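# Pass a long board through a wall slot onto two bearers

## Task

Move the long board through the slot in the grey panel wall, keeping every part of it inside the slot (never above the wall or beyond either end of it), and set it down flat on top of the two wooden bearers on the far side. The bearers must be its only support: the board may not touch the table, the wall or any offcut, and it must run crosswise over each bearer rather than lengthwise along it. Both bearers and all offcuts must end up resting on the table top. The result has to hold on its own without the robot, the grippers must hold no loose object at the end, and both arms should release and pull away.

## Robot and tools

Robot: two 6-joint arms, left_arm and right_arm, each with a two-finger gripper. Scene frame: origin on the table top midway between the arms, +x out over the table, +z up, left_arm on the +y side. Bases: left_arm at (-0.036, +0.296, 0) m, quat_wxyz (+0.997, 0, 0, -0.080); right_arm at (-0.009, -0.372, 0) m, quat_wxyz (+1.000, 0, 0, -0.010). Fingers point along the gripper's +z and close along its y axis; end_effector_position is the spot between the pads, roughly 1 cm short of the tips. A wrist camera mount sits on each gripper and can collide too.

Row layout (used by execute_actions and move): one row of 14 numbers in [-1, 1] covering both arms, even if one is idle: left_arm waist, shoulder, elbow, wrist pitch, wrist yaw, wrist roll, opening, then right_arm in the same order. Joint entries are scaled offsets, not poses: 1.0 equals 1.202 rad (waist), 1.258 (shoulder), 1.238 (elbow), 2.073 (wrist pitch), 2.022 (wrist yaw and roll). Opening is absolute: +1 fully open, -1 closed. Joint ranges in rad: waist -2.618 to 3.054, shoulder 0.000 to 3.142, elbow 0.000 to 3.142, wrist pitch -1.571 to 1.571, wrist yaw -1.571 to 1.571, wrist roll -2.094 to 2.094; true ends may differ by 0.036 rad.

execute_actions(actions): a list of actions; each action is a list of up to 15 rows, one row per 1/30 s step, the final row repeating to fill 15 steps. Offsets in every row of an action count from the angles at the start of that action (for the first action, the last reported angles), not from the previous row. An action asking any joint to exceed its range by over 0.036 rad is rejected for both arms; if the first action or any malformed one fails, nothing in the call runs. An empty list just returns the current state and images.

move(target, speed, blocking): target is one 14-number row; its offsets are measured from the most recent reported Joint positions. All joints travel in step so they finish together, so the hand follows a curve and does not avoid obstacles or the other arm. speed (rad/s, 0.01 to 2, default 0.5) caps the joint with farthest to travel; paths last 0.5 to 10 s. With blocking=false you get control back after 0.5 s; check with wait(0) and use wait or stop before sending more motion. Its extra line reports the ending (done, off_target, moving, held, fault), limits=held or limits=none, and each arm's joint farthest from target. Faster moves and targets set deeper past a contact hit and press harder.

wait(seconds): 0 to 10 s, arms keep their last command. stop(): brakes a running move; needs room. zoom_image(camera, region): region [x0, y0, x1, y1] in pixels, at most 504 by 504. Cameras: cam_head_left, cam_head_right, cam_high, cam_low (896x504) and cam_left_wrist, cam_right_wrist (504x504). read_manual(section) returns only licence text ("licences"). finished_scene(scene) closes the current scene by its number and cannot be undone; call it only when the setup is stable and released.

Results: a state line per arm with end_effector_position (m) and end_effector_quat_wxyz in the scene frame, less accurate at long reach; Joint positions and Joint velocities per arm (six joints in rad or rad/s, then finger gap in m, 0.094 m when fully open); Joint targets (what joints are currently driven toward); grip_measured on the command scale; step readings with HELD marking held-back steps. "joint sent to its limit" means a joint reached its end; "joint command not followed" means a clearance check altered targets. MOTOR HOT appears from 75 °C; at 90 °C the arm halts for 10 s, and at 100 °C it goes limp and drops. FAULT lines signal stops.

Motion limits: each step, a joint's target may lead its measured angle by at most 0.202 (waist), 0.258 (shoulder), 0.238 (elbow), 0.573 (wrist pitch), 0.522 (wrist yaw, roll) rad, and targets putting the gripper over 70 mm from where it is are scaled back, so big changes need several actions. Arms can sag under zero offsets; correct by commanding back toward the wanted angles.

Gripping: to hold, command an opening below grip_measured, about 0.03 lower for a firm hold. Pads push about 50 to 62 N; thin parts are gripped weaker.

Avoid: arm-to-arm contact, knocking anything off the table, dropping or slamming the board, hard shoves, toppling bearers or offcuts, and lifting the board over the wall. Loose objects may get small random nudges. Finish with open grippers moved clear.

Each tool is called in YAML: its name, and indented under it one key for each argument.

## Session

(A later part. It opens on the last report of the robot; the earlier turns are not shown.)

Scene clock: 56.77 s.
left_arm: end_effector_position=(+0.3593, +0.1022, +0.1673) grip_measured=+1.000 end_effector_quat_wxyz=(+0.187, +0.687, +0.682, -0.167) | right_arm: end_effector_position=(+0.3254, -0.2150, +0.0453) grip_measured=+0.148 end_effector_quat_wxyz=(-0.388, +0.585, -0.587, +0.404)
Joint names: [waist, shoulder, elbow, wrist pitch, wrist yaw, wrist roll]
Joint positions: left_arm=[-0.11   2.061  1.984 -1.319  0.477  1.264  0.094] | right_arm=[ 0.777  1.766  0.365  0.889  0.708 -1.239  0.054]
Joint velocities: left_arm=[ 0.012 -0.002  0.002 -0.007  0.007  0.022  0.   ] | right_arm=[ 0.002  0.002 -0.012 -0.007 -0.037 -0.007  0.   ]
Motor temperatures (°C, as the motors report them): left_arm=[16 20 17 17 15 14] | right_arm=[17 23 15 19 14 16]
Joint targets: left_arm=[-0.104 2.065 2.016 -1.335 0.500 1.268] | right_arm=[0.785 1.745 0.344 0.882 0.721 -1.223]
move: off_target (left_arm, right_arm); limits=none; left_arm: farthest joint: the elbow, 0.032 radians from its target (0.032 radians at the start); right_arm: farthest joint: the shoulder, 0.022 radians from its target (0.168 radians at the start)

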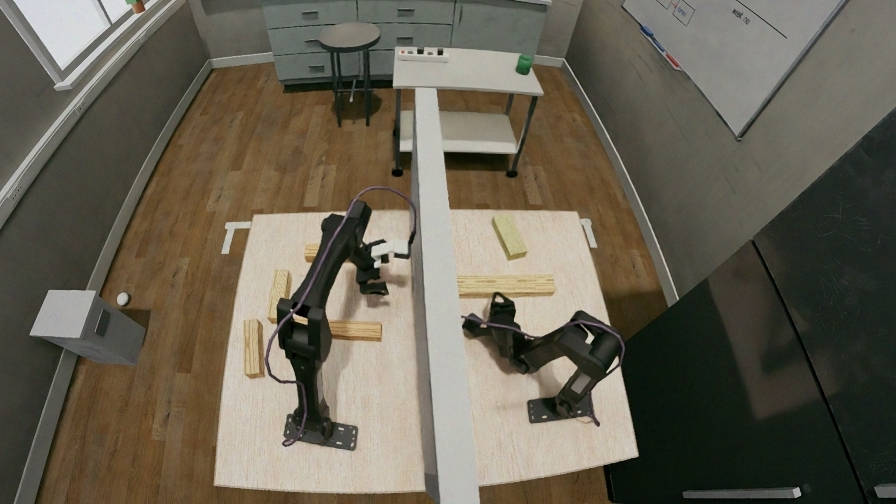

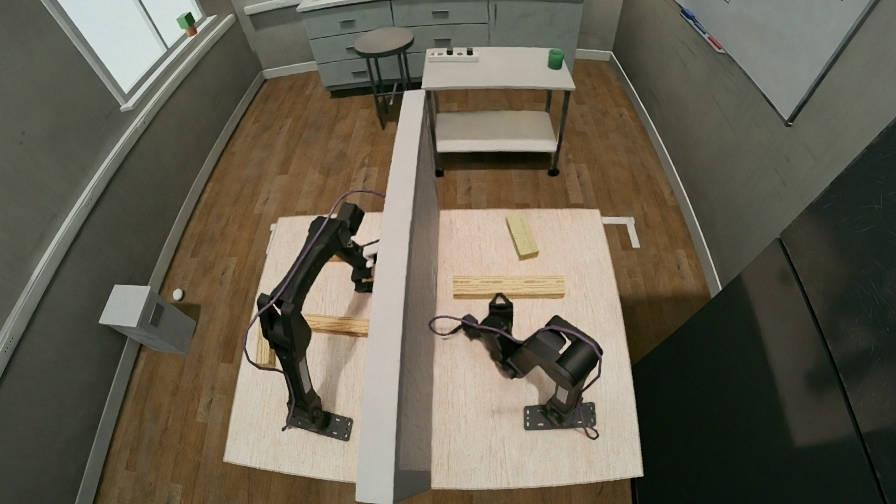

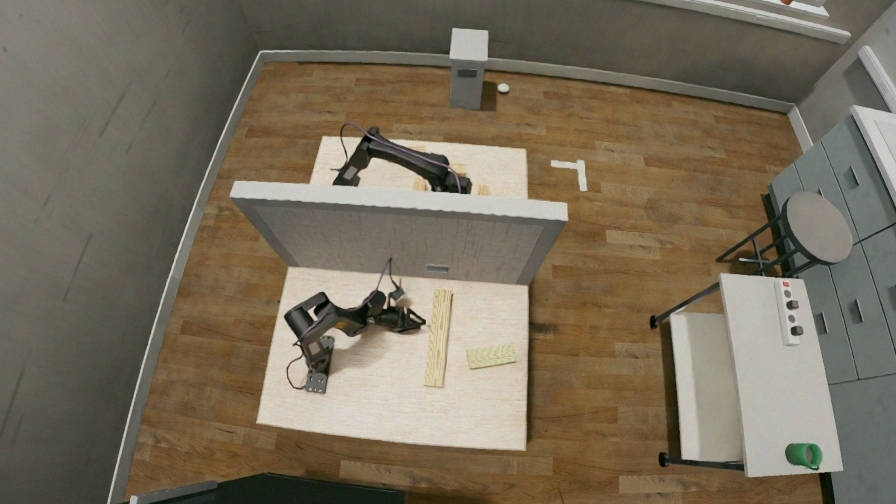

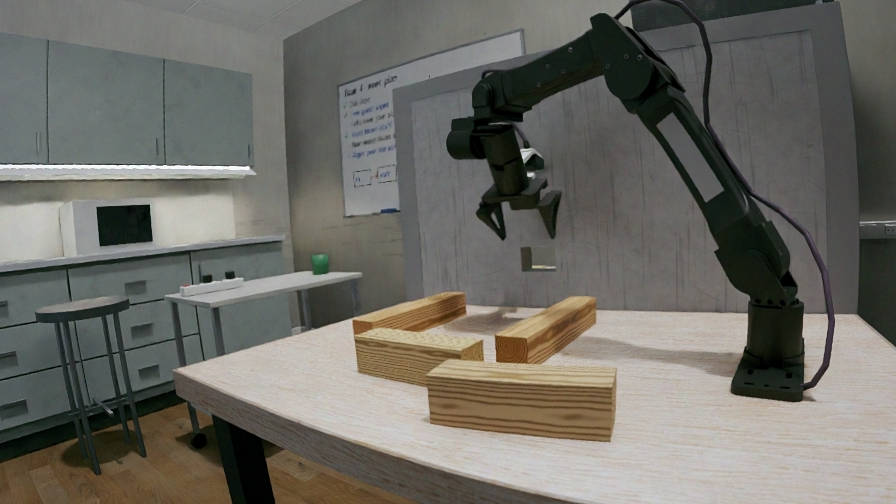

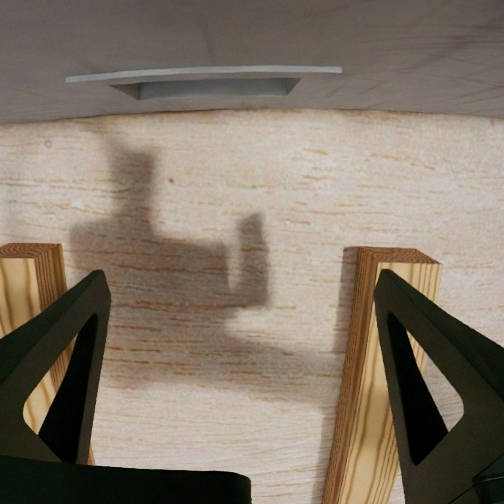

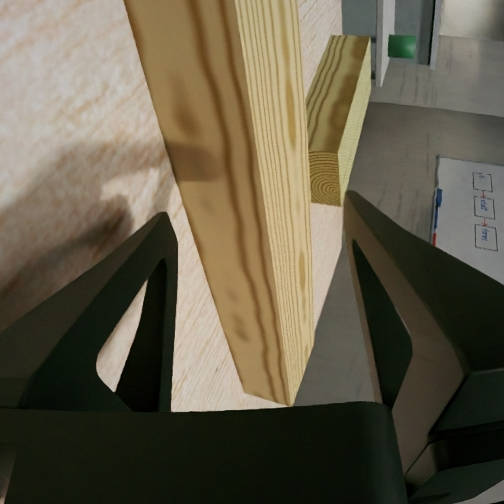

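move:
  target: [0.005,0.003,0.026,-0.008,0.011,0.002,1.0, 0.0065,-0.348,-0.017,-0.003,0.006,0.008,0.15]
  speed: 0.9

Scene clock: 60.53 s.
left_arm: end_effector_position=(+0.3593, +0.1023, +0.1672) grip_measured=+1.000 end_effector_quat_wxyz=(+0.186, +0.687, +0.682, -0.166) | right_arm: end_effector_position=(+0.3263, -0.2147, +0.1862) grip_measured=+0.148 end_effector_quat_wxyz=(+0.551, -0.455, +0.574, -0.400)
Joint names: [waist, shoulder, elbow, wrist pitch, wrist yaw, wrist roll]
Joint positions: left_arm=[-0.11   2.061  1.984 -1.319  0.477  1.264  0.094] | right_arm=[ 0.777  1.346  0.365  0.887  0.711 -1.236  0.054]
Joint velocities: left_arm=[-0.012  0.027 -0.002  0.051  0.022 -0.066  0.   ] | right_arm=[-0.012  0.002  0.002  0.037  0.007  0.007  0.002]
Motor temperatures (°C, as the motors report them): left_arm=[16 20 17 17 15 14] | right_arm=[17 22 15 20 14 16]
Joint targets: left_arm=[-0.104 2.065 2.016 -1.335 0.499 1.268] | right_arm=[0.784 1.329 0.344 0.883 0.720 -1.222]
move: off_target (left_arm, right_arm); limits=none; left_arm: farthest joint: the elbow, 0.032 radians from its target (0.032 radians at the start); right_arm: farthest joint: the elbow, 0.021 radians from its target (0.021 radians at the start)

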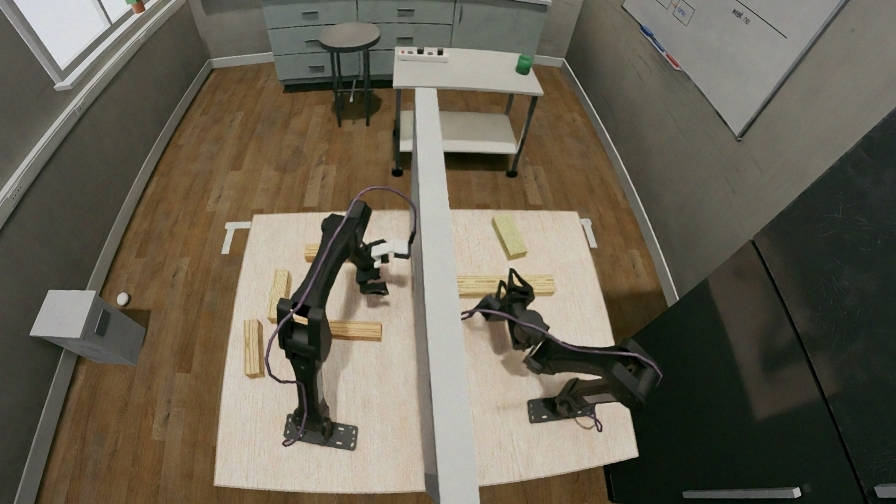

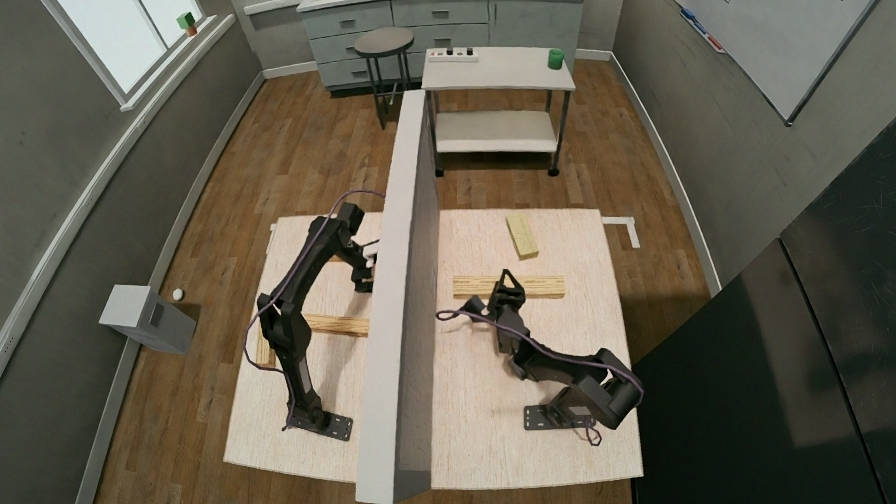

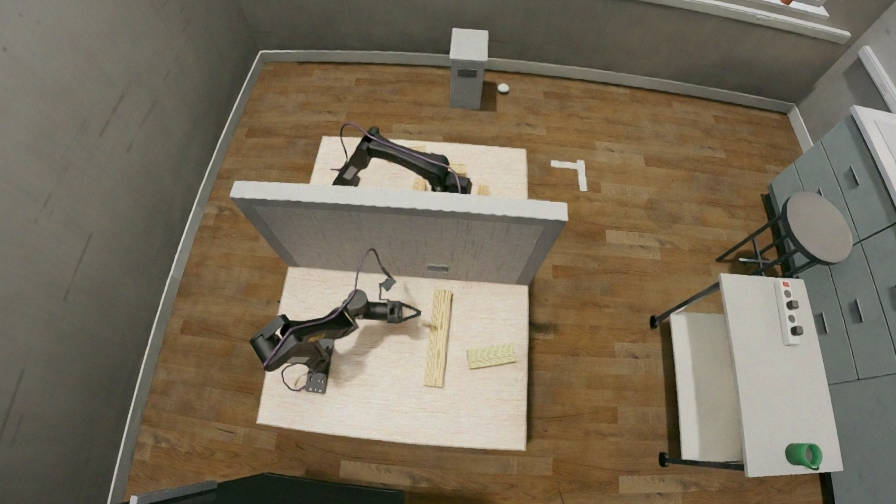

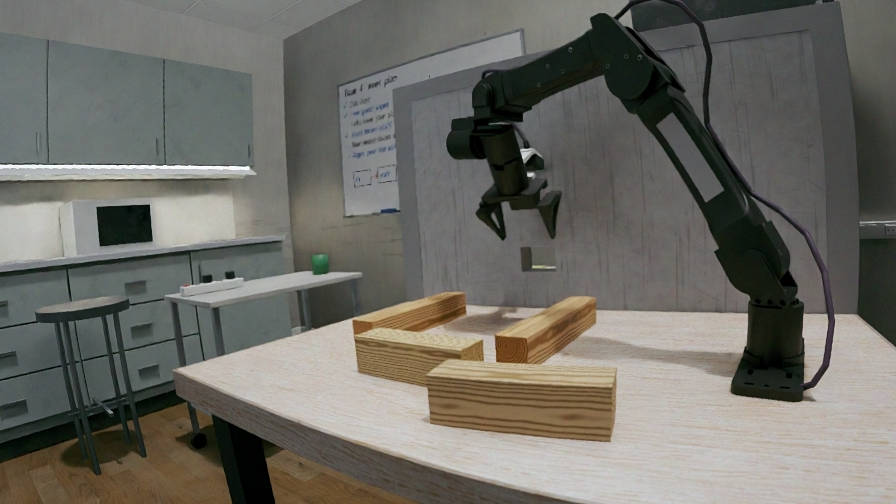

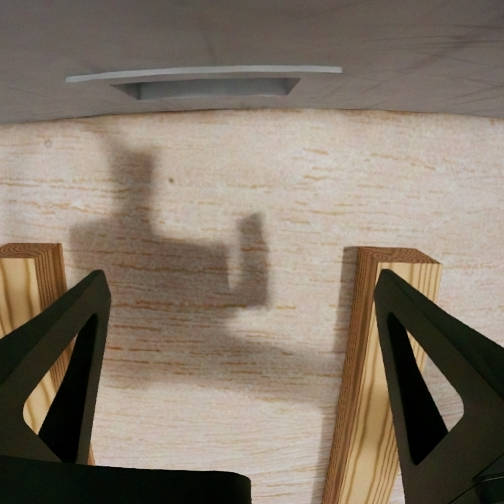

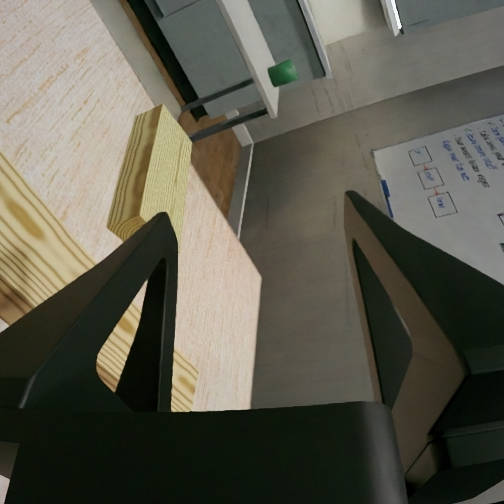

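move:
  target: [0.005,0.003,0.026,-0.008,0.011,0.002,1.0, -0.4226,0.326,0.68,-0.617,-0.357,-0.146,0.6]
  speed: 1.5

Scene clock: 62.73 s.
left_arm: end_effector_position=(+0.3593, +0.1023, +0.1672) grip_measured=+1.000 end_effector_quat_wxyz=(+0.186, +0.687, +0.682, -0.166) | right_arm: end_effector_position=(+0.4258, -0.2605, +0.0940) grip_measured=+0.597 end_effector_quat_wxyz=(-0.243, +0.740, -0.599, +0.185)
Joint names: [waist, shoulder, elbow, wrist pitch, wrist yaw, wrist roll]
Joint positions: left_arm=[-0.11   2.061  1.984 -1.319  0.477  1.264  0.094] | right_arm=[ 0.273  1.746  1.173 -0.378  0.008 -1.531  0.075]
Joint velocities: left_arm=[-0.017 -0.007 -0.002 -0.007 -0.022 -0.037  0.   ] | right_arm=[-0.002 -0.002  0.007 -0.022 -0.022 -0.022  0.   ]
Motor temperatures (°C, as the motors report them): left_arm=[16 20 17 17 15 14] | right_arm=[17 22 15 20 14 16]
Joint targets: left_arm=[-0.104 2.065 2.016 -1.335 0.499 1.268] | right_arm=[0.268 1.756 1.206 -0.392 -0.011 -1.532]
move: off_target (left_arm, right_arm); limits=none; left_arm: farthest joint: the elbow, 0.032 radians from its target (0.032 radians at the start); right_arm: farthest joint: the elbow, 0.034 radians from its target (0.842 radians at the start)

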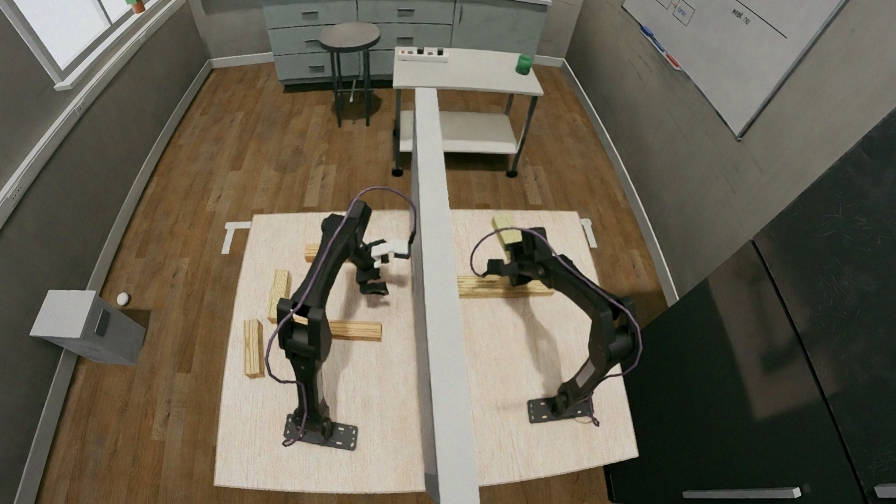

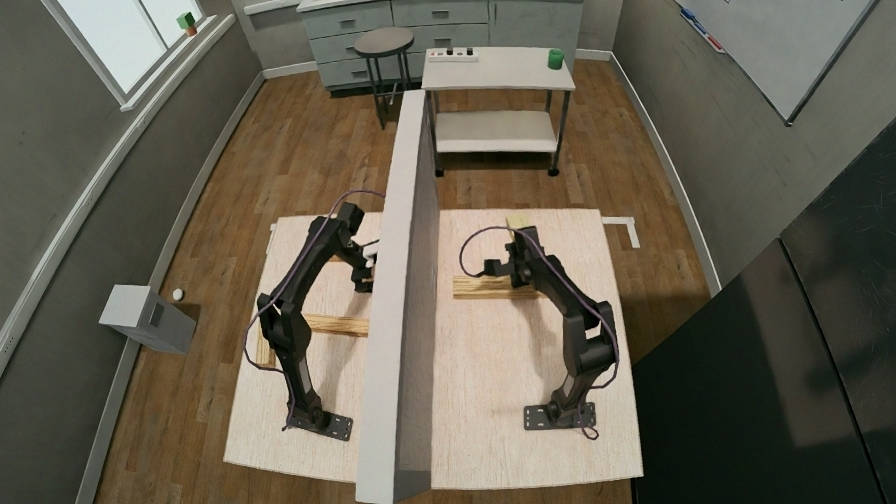

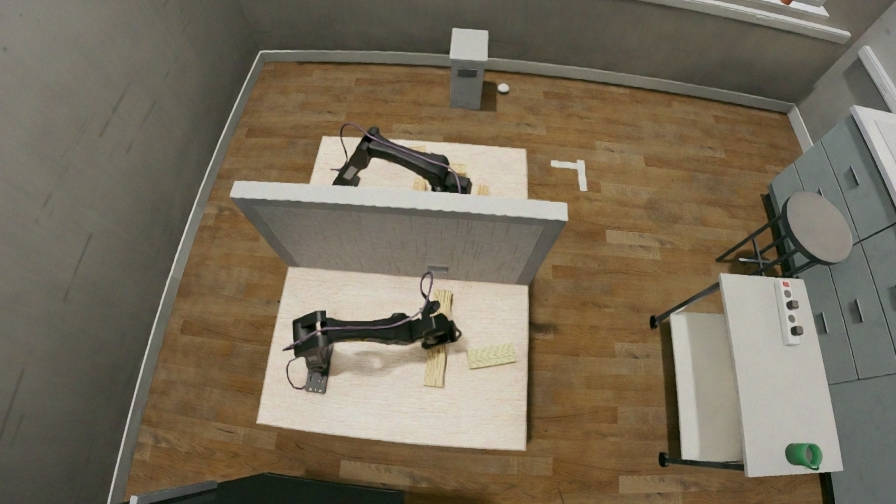

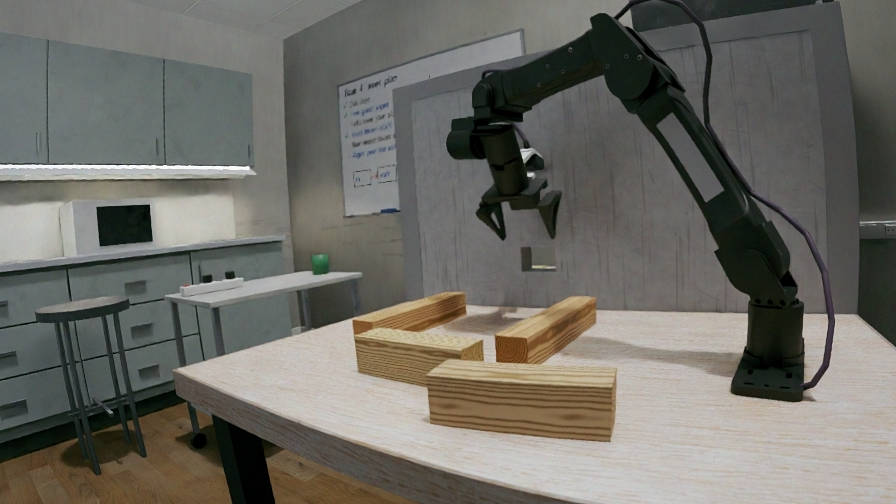

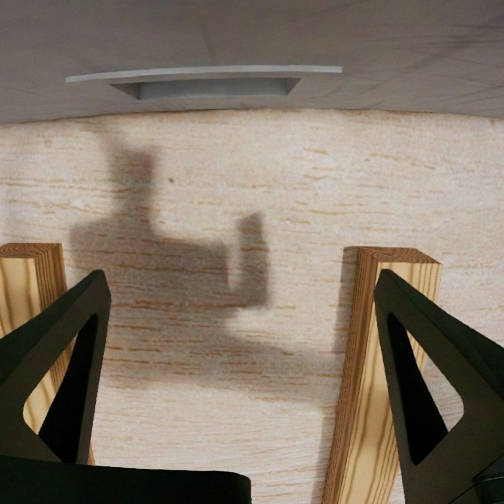

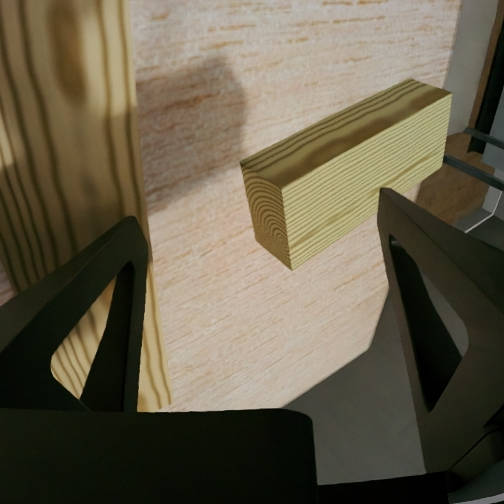

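move:
  target: [0.005,0.003,0.026,-0.008,0.011,0.002,1.0, -0.3536,0.2893,0.4693,-0.4539,-0.314,-0.1212,1.0]
  speed: 1.3

Scene clock: 64.70 s.
left_arm: end_effector_position=(+0.3593, +0.1023, +0.1672) grip_measured=+1.000 end_effector_quat_wxyz=(+0.186, +0.687, +0.682, -0.166) | right_arm: end_effector_position=(+0.3821, -0.3378, +0.0960) grip_measured=+1.000 end_effector_quat_wxyz=(-0.214, +0.672, -0.678, -0.209)
Joint names: [waist, shoulder, elbow, wrist pitch, wrist yaw, wrist roll]
Joint positions: left_arm=[-0.11   2.061  1.984 -1.319  0.476  1.264  0.094] | right_arm=[-0.154  2.099  1.721 -1.302 -0.599 -1.77   0.094]
Joint velocities: left_arm=[ 0.012  0.002 -0.007  0.037 -0.007  0.007  0.   ] | right_arm=[-0.012  0.007 -0.002 -0.007 -0.007  0.037  0.   ]
Motor temperatures (°C, as the motors report them): left_arm=[16 20 17 17 15 14] | right_arm=[17 22 16 19 14 16]
Joint targets: left_arm=[-0.104 2.065 2.016 -1.335 0.499 1.268] | right_arm=[-0.152 2.110 1.754 -1.318 -0.627 -1.776]
move: off_target (left_arm, right_arm); limits=none; left_arm: farthest joint: the elbow, 0.032 radians from its target (0.032 radians at the start); right_arm: farthest joint: the elbow, 0.033 radians from its target (0.581 radians at the start)

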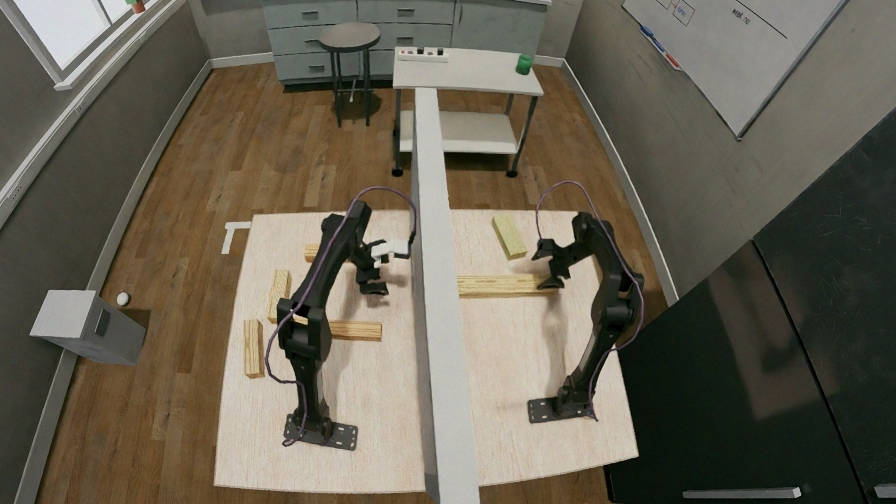

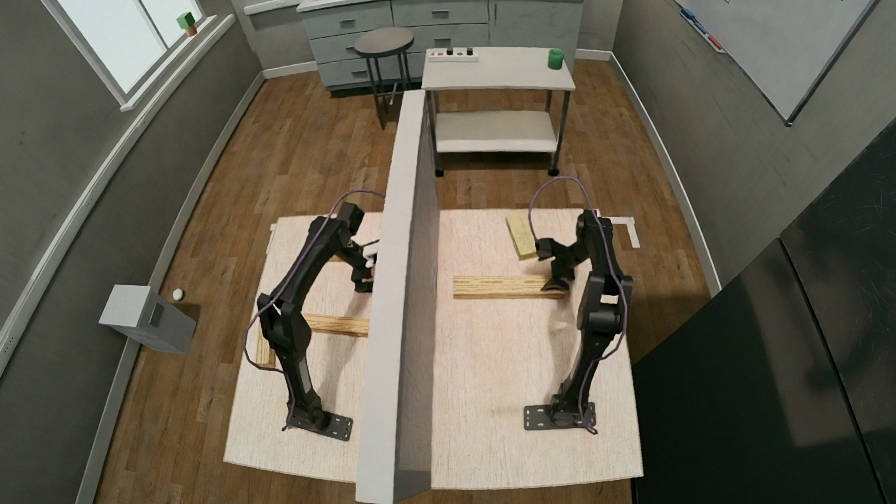

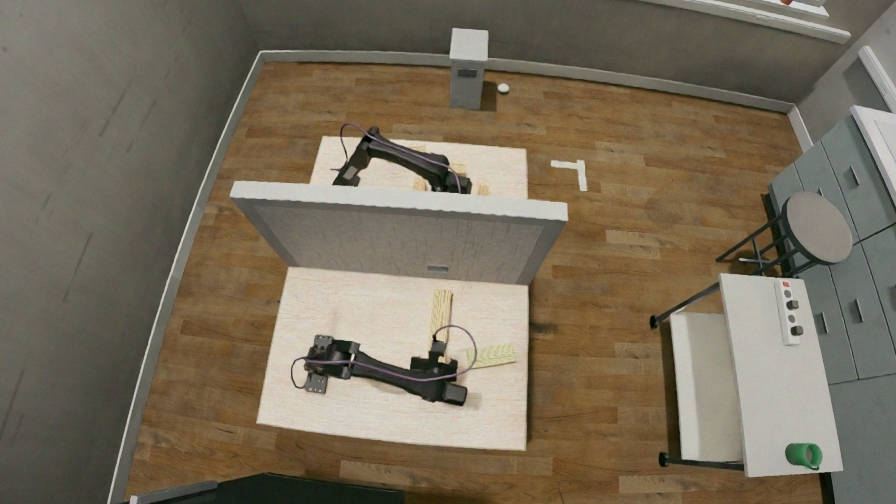

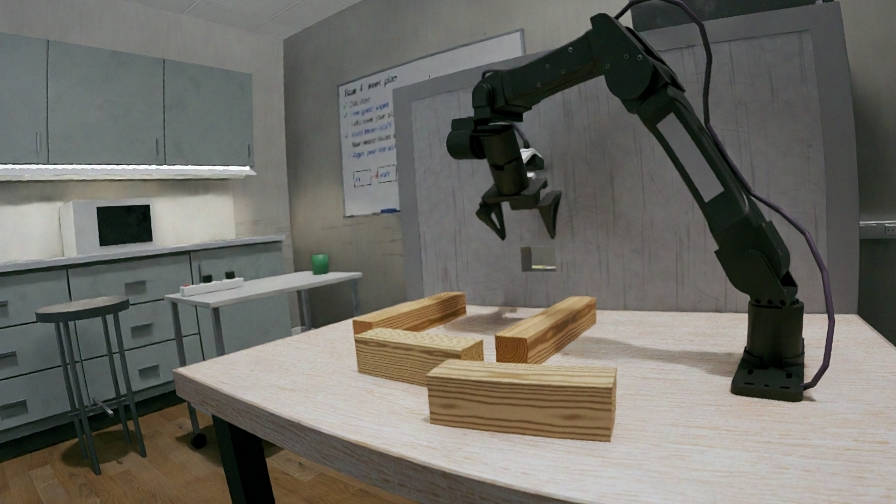

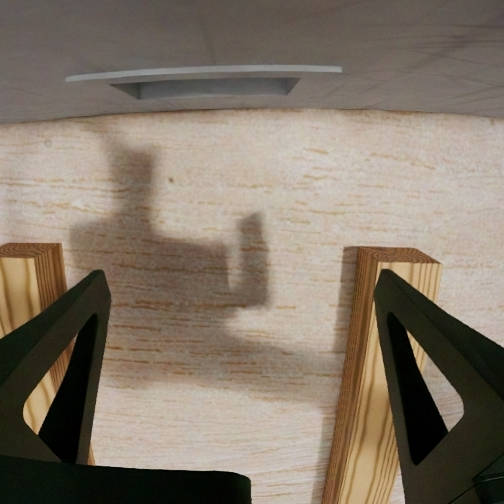

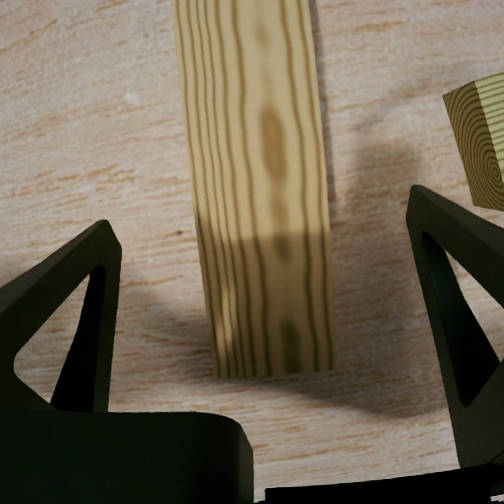

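move:
  target: [0.005,0.003,0.026,-0.008,0.011,0.002,1.0, 0.0017,0.070,-0.1591,0.1245,-0.0138,-0.003,1.0]
  speed: 0.4

Scene clock: 66.33 s.
left_arm: end_effector_position=(+0.3593, +0.1024, +0.1671) grip_measured=+1.000 end_effector_quat_wxyz=(+0.186, +0.687, +0.683, -0.166) | right_arm: end_effector_position=(+0.3808, -0.3376, +0.0205) grip_measured=+1.000 end_effector_quat_wxyz=(-0.211, +0.670, -0.679, -0.213)
Joint names: [waist, shoulder, elbow, wrist pitch, wrist yaw, wrist roll]
Joint positions: left_arm=[-0.11   2.061  1.984 -1.319  0.476  1.264  0.094] | right_arm=[-0.154  2.182  1.541 -1.049 -0.598 -1.77   0.094]
Joint velocities: left_arm=[ 0.007  0.017  0.002 -0.022 -0.022  0.007  0.   ] | right_arm=[ 0.007  0.002 -0.012 -0.037 -0.022 -0.007  0.   ]
Motor temperatures (°C, as the motors report them): left_arm=[16 20 18 17 15 14] | right_arm=[17 22 16 19 14 16]
Joint targets: left_arm=[-0.104 2.065 2.016 -1.336 0.498 1.268] | right_arm=[-0.151 2.187 1.524 -1.044 -0.626 -1.776]
move: off_target (left_arm, right_arm); limits=none; left_arm: farthest joint: the elbow, 0.032 radians from its target (0.032 radians at the start); right_arm: farthest joint: the wrist yaw, 0.029 radians from its target (0.028 radians at the start)

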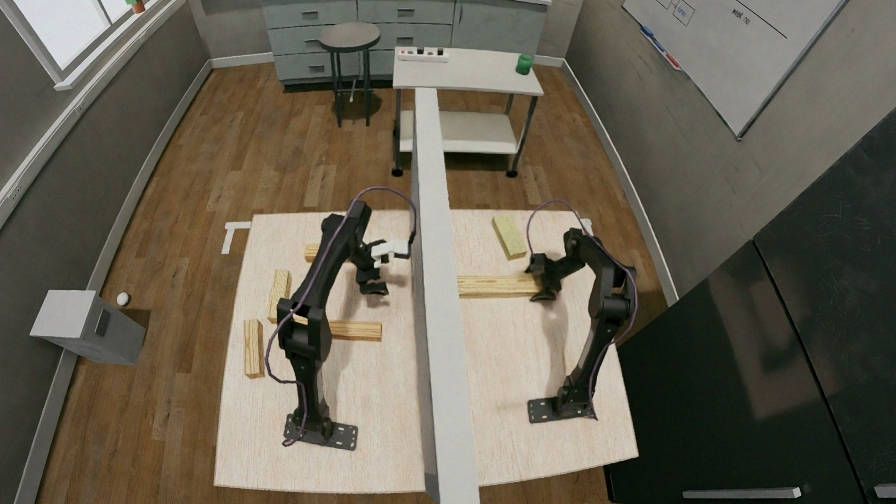

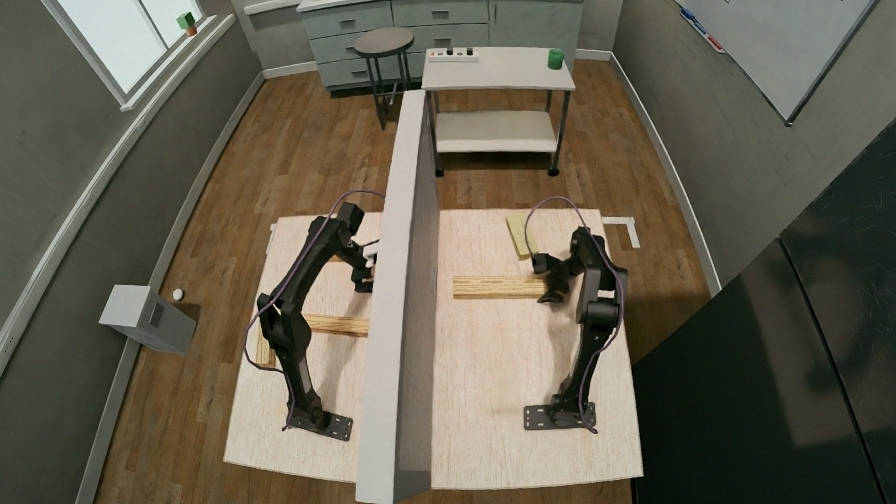

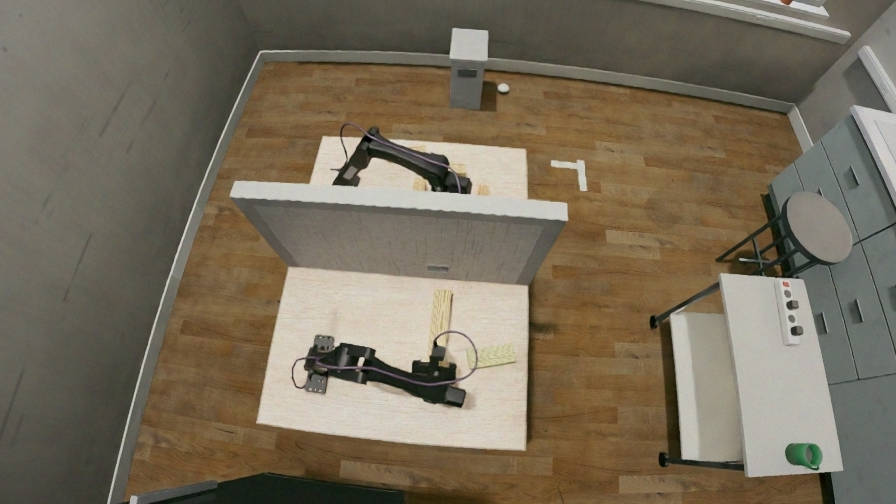

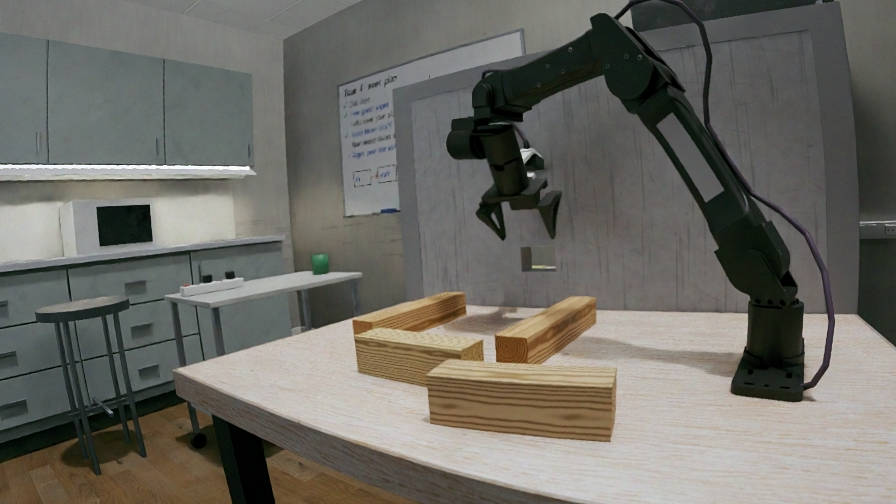

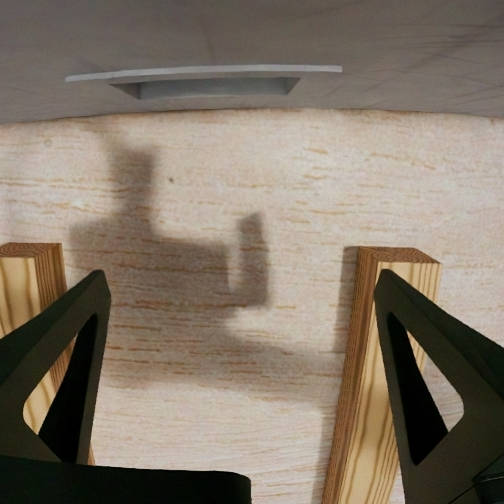

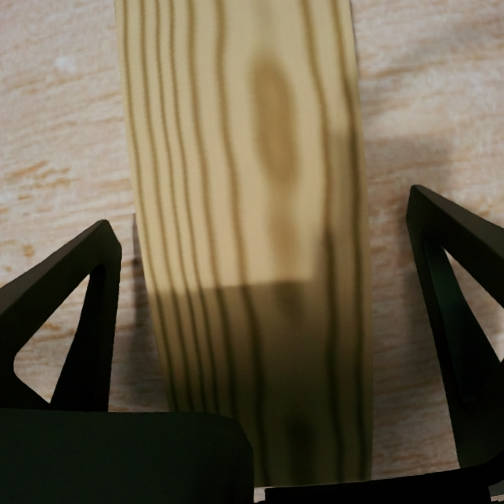

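execute_actions:
  actions:
    - [[0.005,0.003,0.026,-0.008,0.011,0.002,1.0, 0.002,0.003,-0.012,0.002,-0.013,-0.003,0.85],[0.005,0.003,0.026,-0.008,0.011,0.002,1.0, 0.002,0.003,-0.012,0.002,-0.013,-0.003,0.72],[0.005,0.003,0.026,-0.008,0.011,0.002,1.0, 0.002,0.003,-0.012,0.002,-0.013,-0.003,0.6],[0.005,0.003,0.026,-0.008,0.011,0.002,1.0, 0.002,0.003,-0.012,0.002,-0.013,-0.003,0.5],[0.005,0.003,0.026,-0.008,0.011,0.002,1.0, 0.002,0.003,-0.012,0.002,-0.013,-0.003,0.43],[0.005,0.003,0.026,-0.008,0.011,0.002,1.0, 0.002,0.003,-0.012,0.002,-0.013,-0.003,0.37],[0.005,0.003,0.026,-0.008,0.011,0.002,1.0, 0.002,0.003,-0.012,0.002,-0.013,-0.003,0.32],[0.005,0.003,0.026,-0.008,0.011,0.002,1.0, 0.002,0.003,-0.012,0.002,-0.013,-0.003,0.27],[0.005,0.003,0.026,-0.008,0.011,0.002,1.0, 0.002,0.003,-0.012,0.002,-0.013,-0.003,0.22],[0.005,0.003,0.026,-0.008,0.011,0.002,1.0, 0.002,0.003,-0.012,0.002,-0.013,-0.003,0.17],[0.005,0.003,0.026,-0.008,0.011,0.002,1.0, 0.002,0.003,-0.012,0.002,-0.013,-0.003,0.12]]

Scene clock: 67.13 s.
left_arm: end_effector_position=(+0.3593, +0.1024, +0.1671) grip_measured=+1.000 end_effector_quat_wxyz=(+0.186, +0.687, +0.683, -0.166) | right_arm: end_effector_position=(+0.3808, -0.3376, +0.0204) grip_measured=+0.256 end_effector_quat_wxyz=(-0.211, +0.671, -0.679, -0.213)
Joint names: [waist, shoulder, elbow, wrist pitch, wrist yaw, wrist roll]
Joint positions: left_arm=[-0.11   2.061  1.984 -1.319  0.476  1.264  0.094] | right_arm=[-0.154  2.182  1.541 -1.048 -0.598 -1.77   0.059]
Joint velocities: left_arm=[-0.007  0.007  0.002 -0.037 -0.007  0.095  0.   ] | right_arm=[ 0.002  0.002 -0.022 -0.066  0.051 -0.007  0.001]
Motor temperatures (°C, as the motors report them): left_arm=[16 20 18 17 15 14] | right_arm=[17 22 16 19 14 16]
Joint targets: left_arm=[-0.104 2.065 2.016 -1.336 0.498 1.268] | right_arm=[-0.151 2.186 1.526 -1.045 -0.624 -1.776]
Step readings (joint positions):
0: left_arm=[-0.110 2.061 1.984 -1.319 0.476 1.264] | right_arm=[-0.154 2.182 1.541 -1.048 -0.598 -1.770]
1: left_arm=[-0.110 2.061 1.984 -1.319 0.476 1.264] | right_arm=[-0.154 2.182 1.541 -1.048 -0.598 -1.770]
2: left_arm=[-0.110 2.061 1.984 -1.319 0.476 1.264] | right_arm=[-0.154 2.182 1.541 -1.048 -0.598 -1.770]
4: left_arm=[-0.110 2.061 1.984 -1.319 0.476 1.264] | right_arm=[-0.154 2.182 1.541 -1.048 -0.598 -1.770]
8: left_arm=[-0.110 2.061 1.984 -1.319 0.476 1.264] | right_arm=[-0.154 2.182 1.541 -1.048 -0.598 -1.770]
15: Joint positions above

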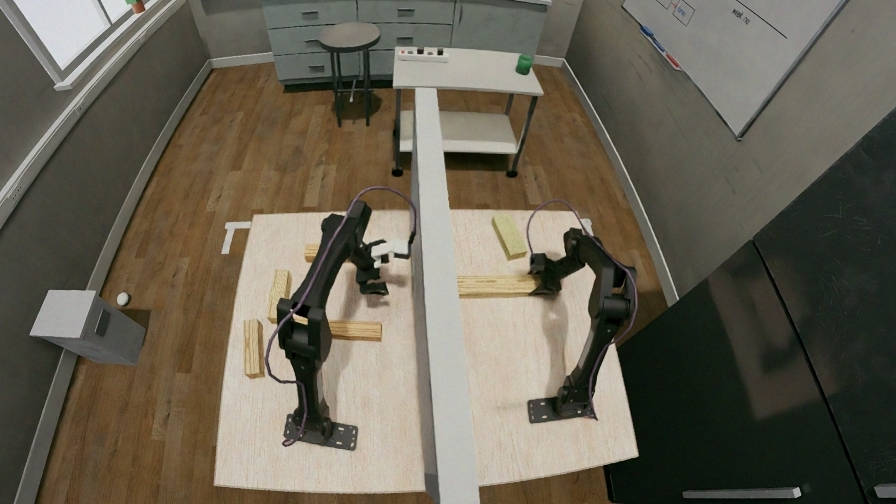

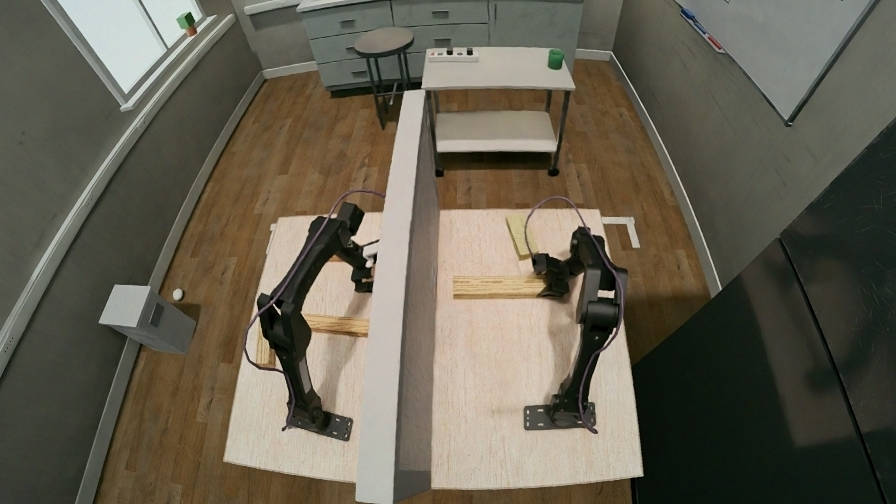

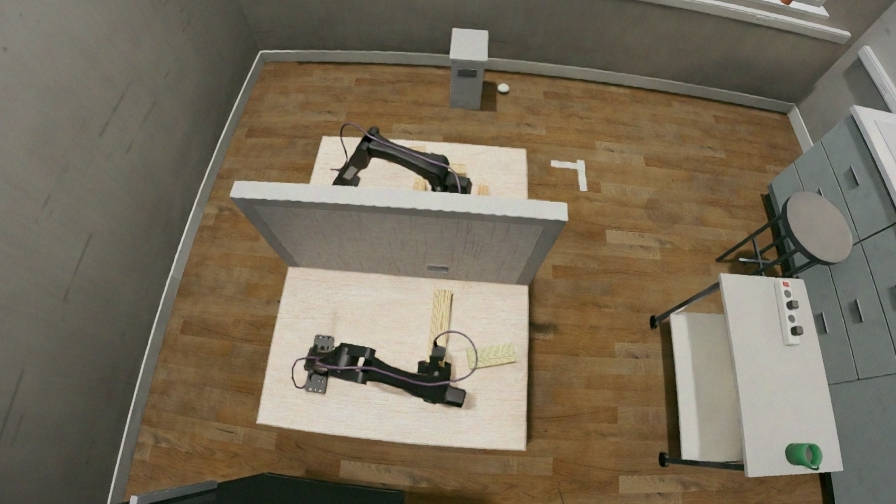

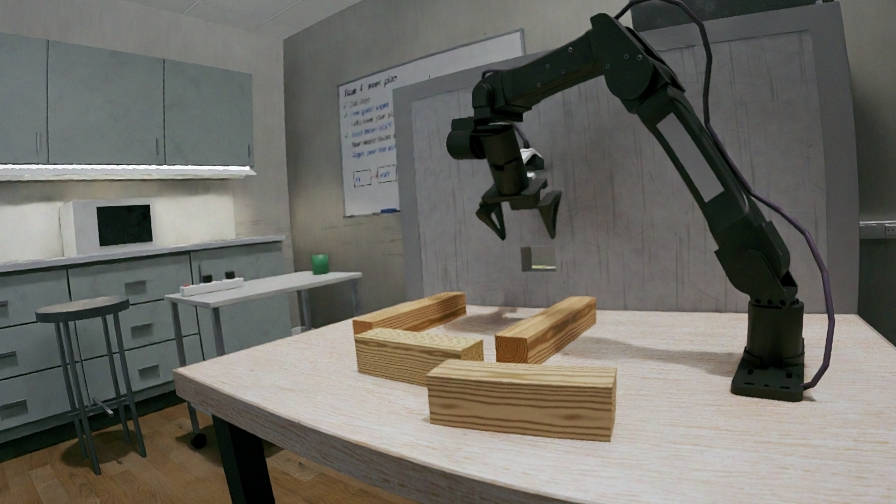

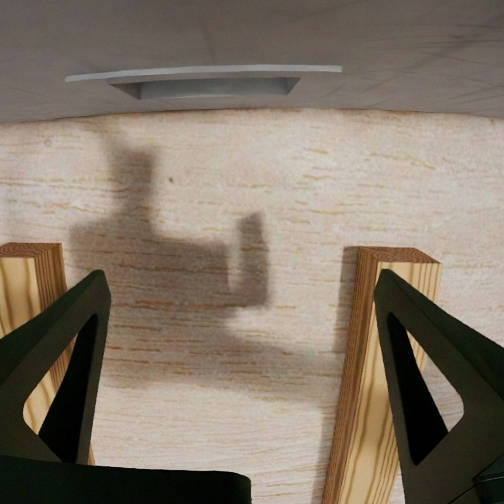

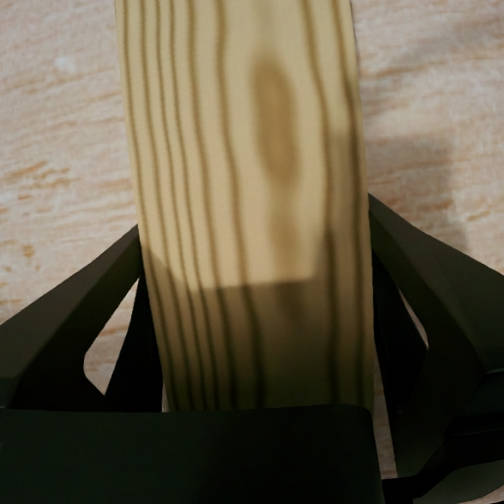

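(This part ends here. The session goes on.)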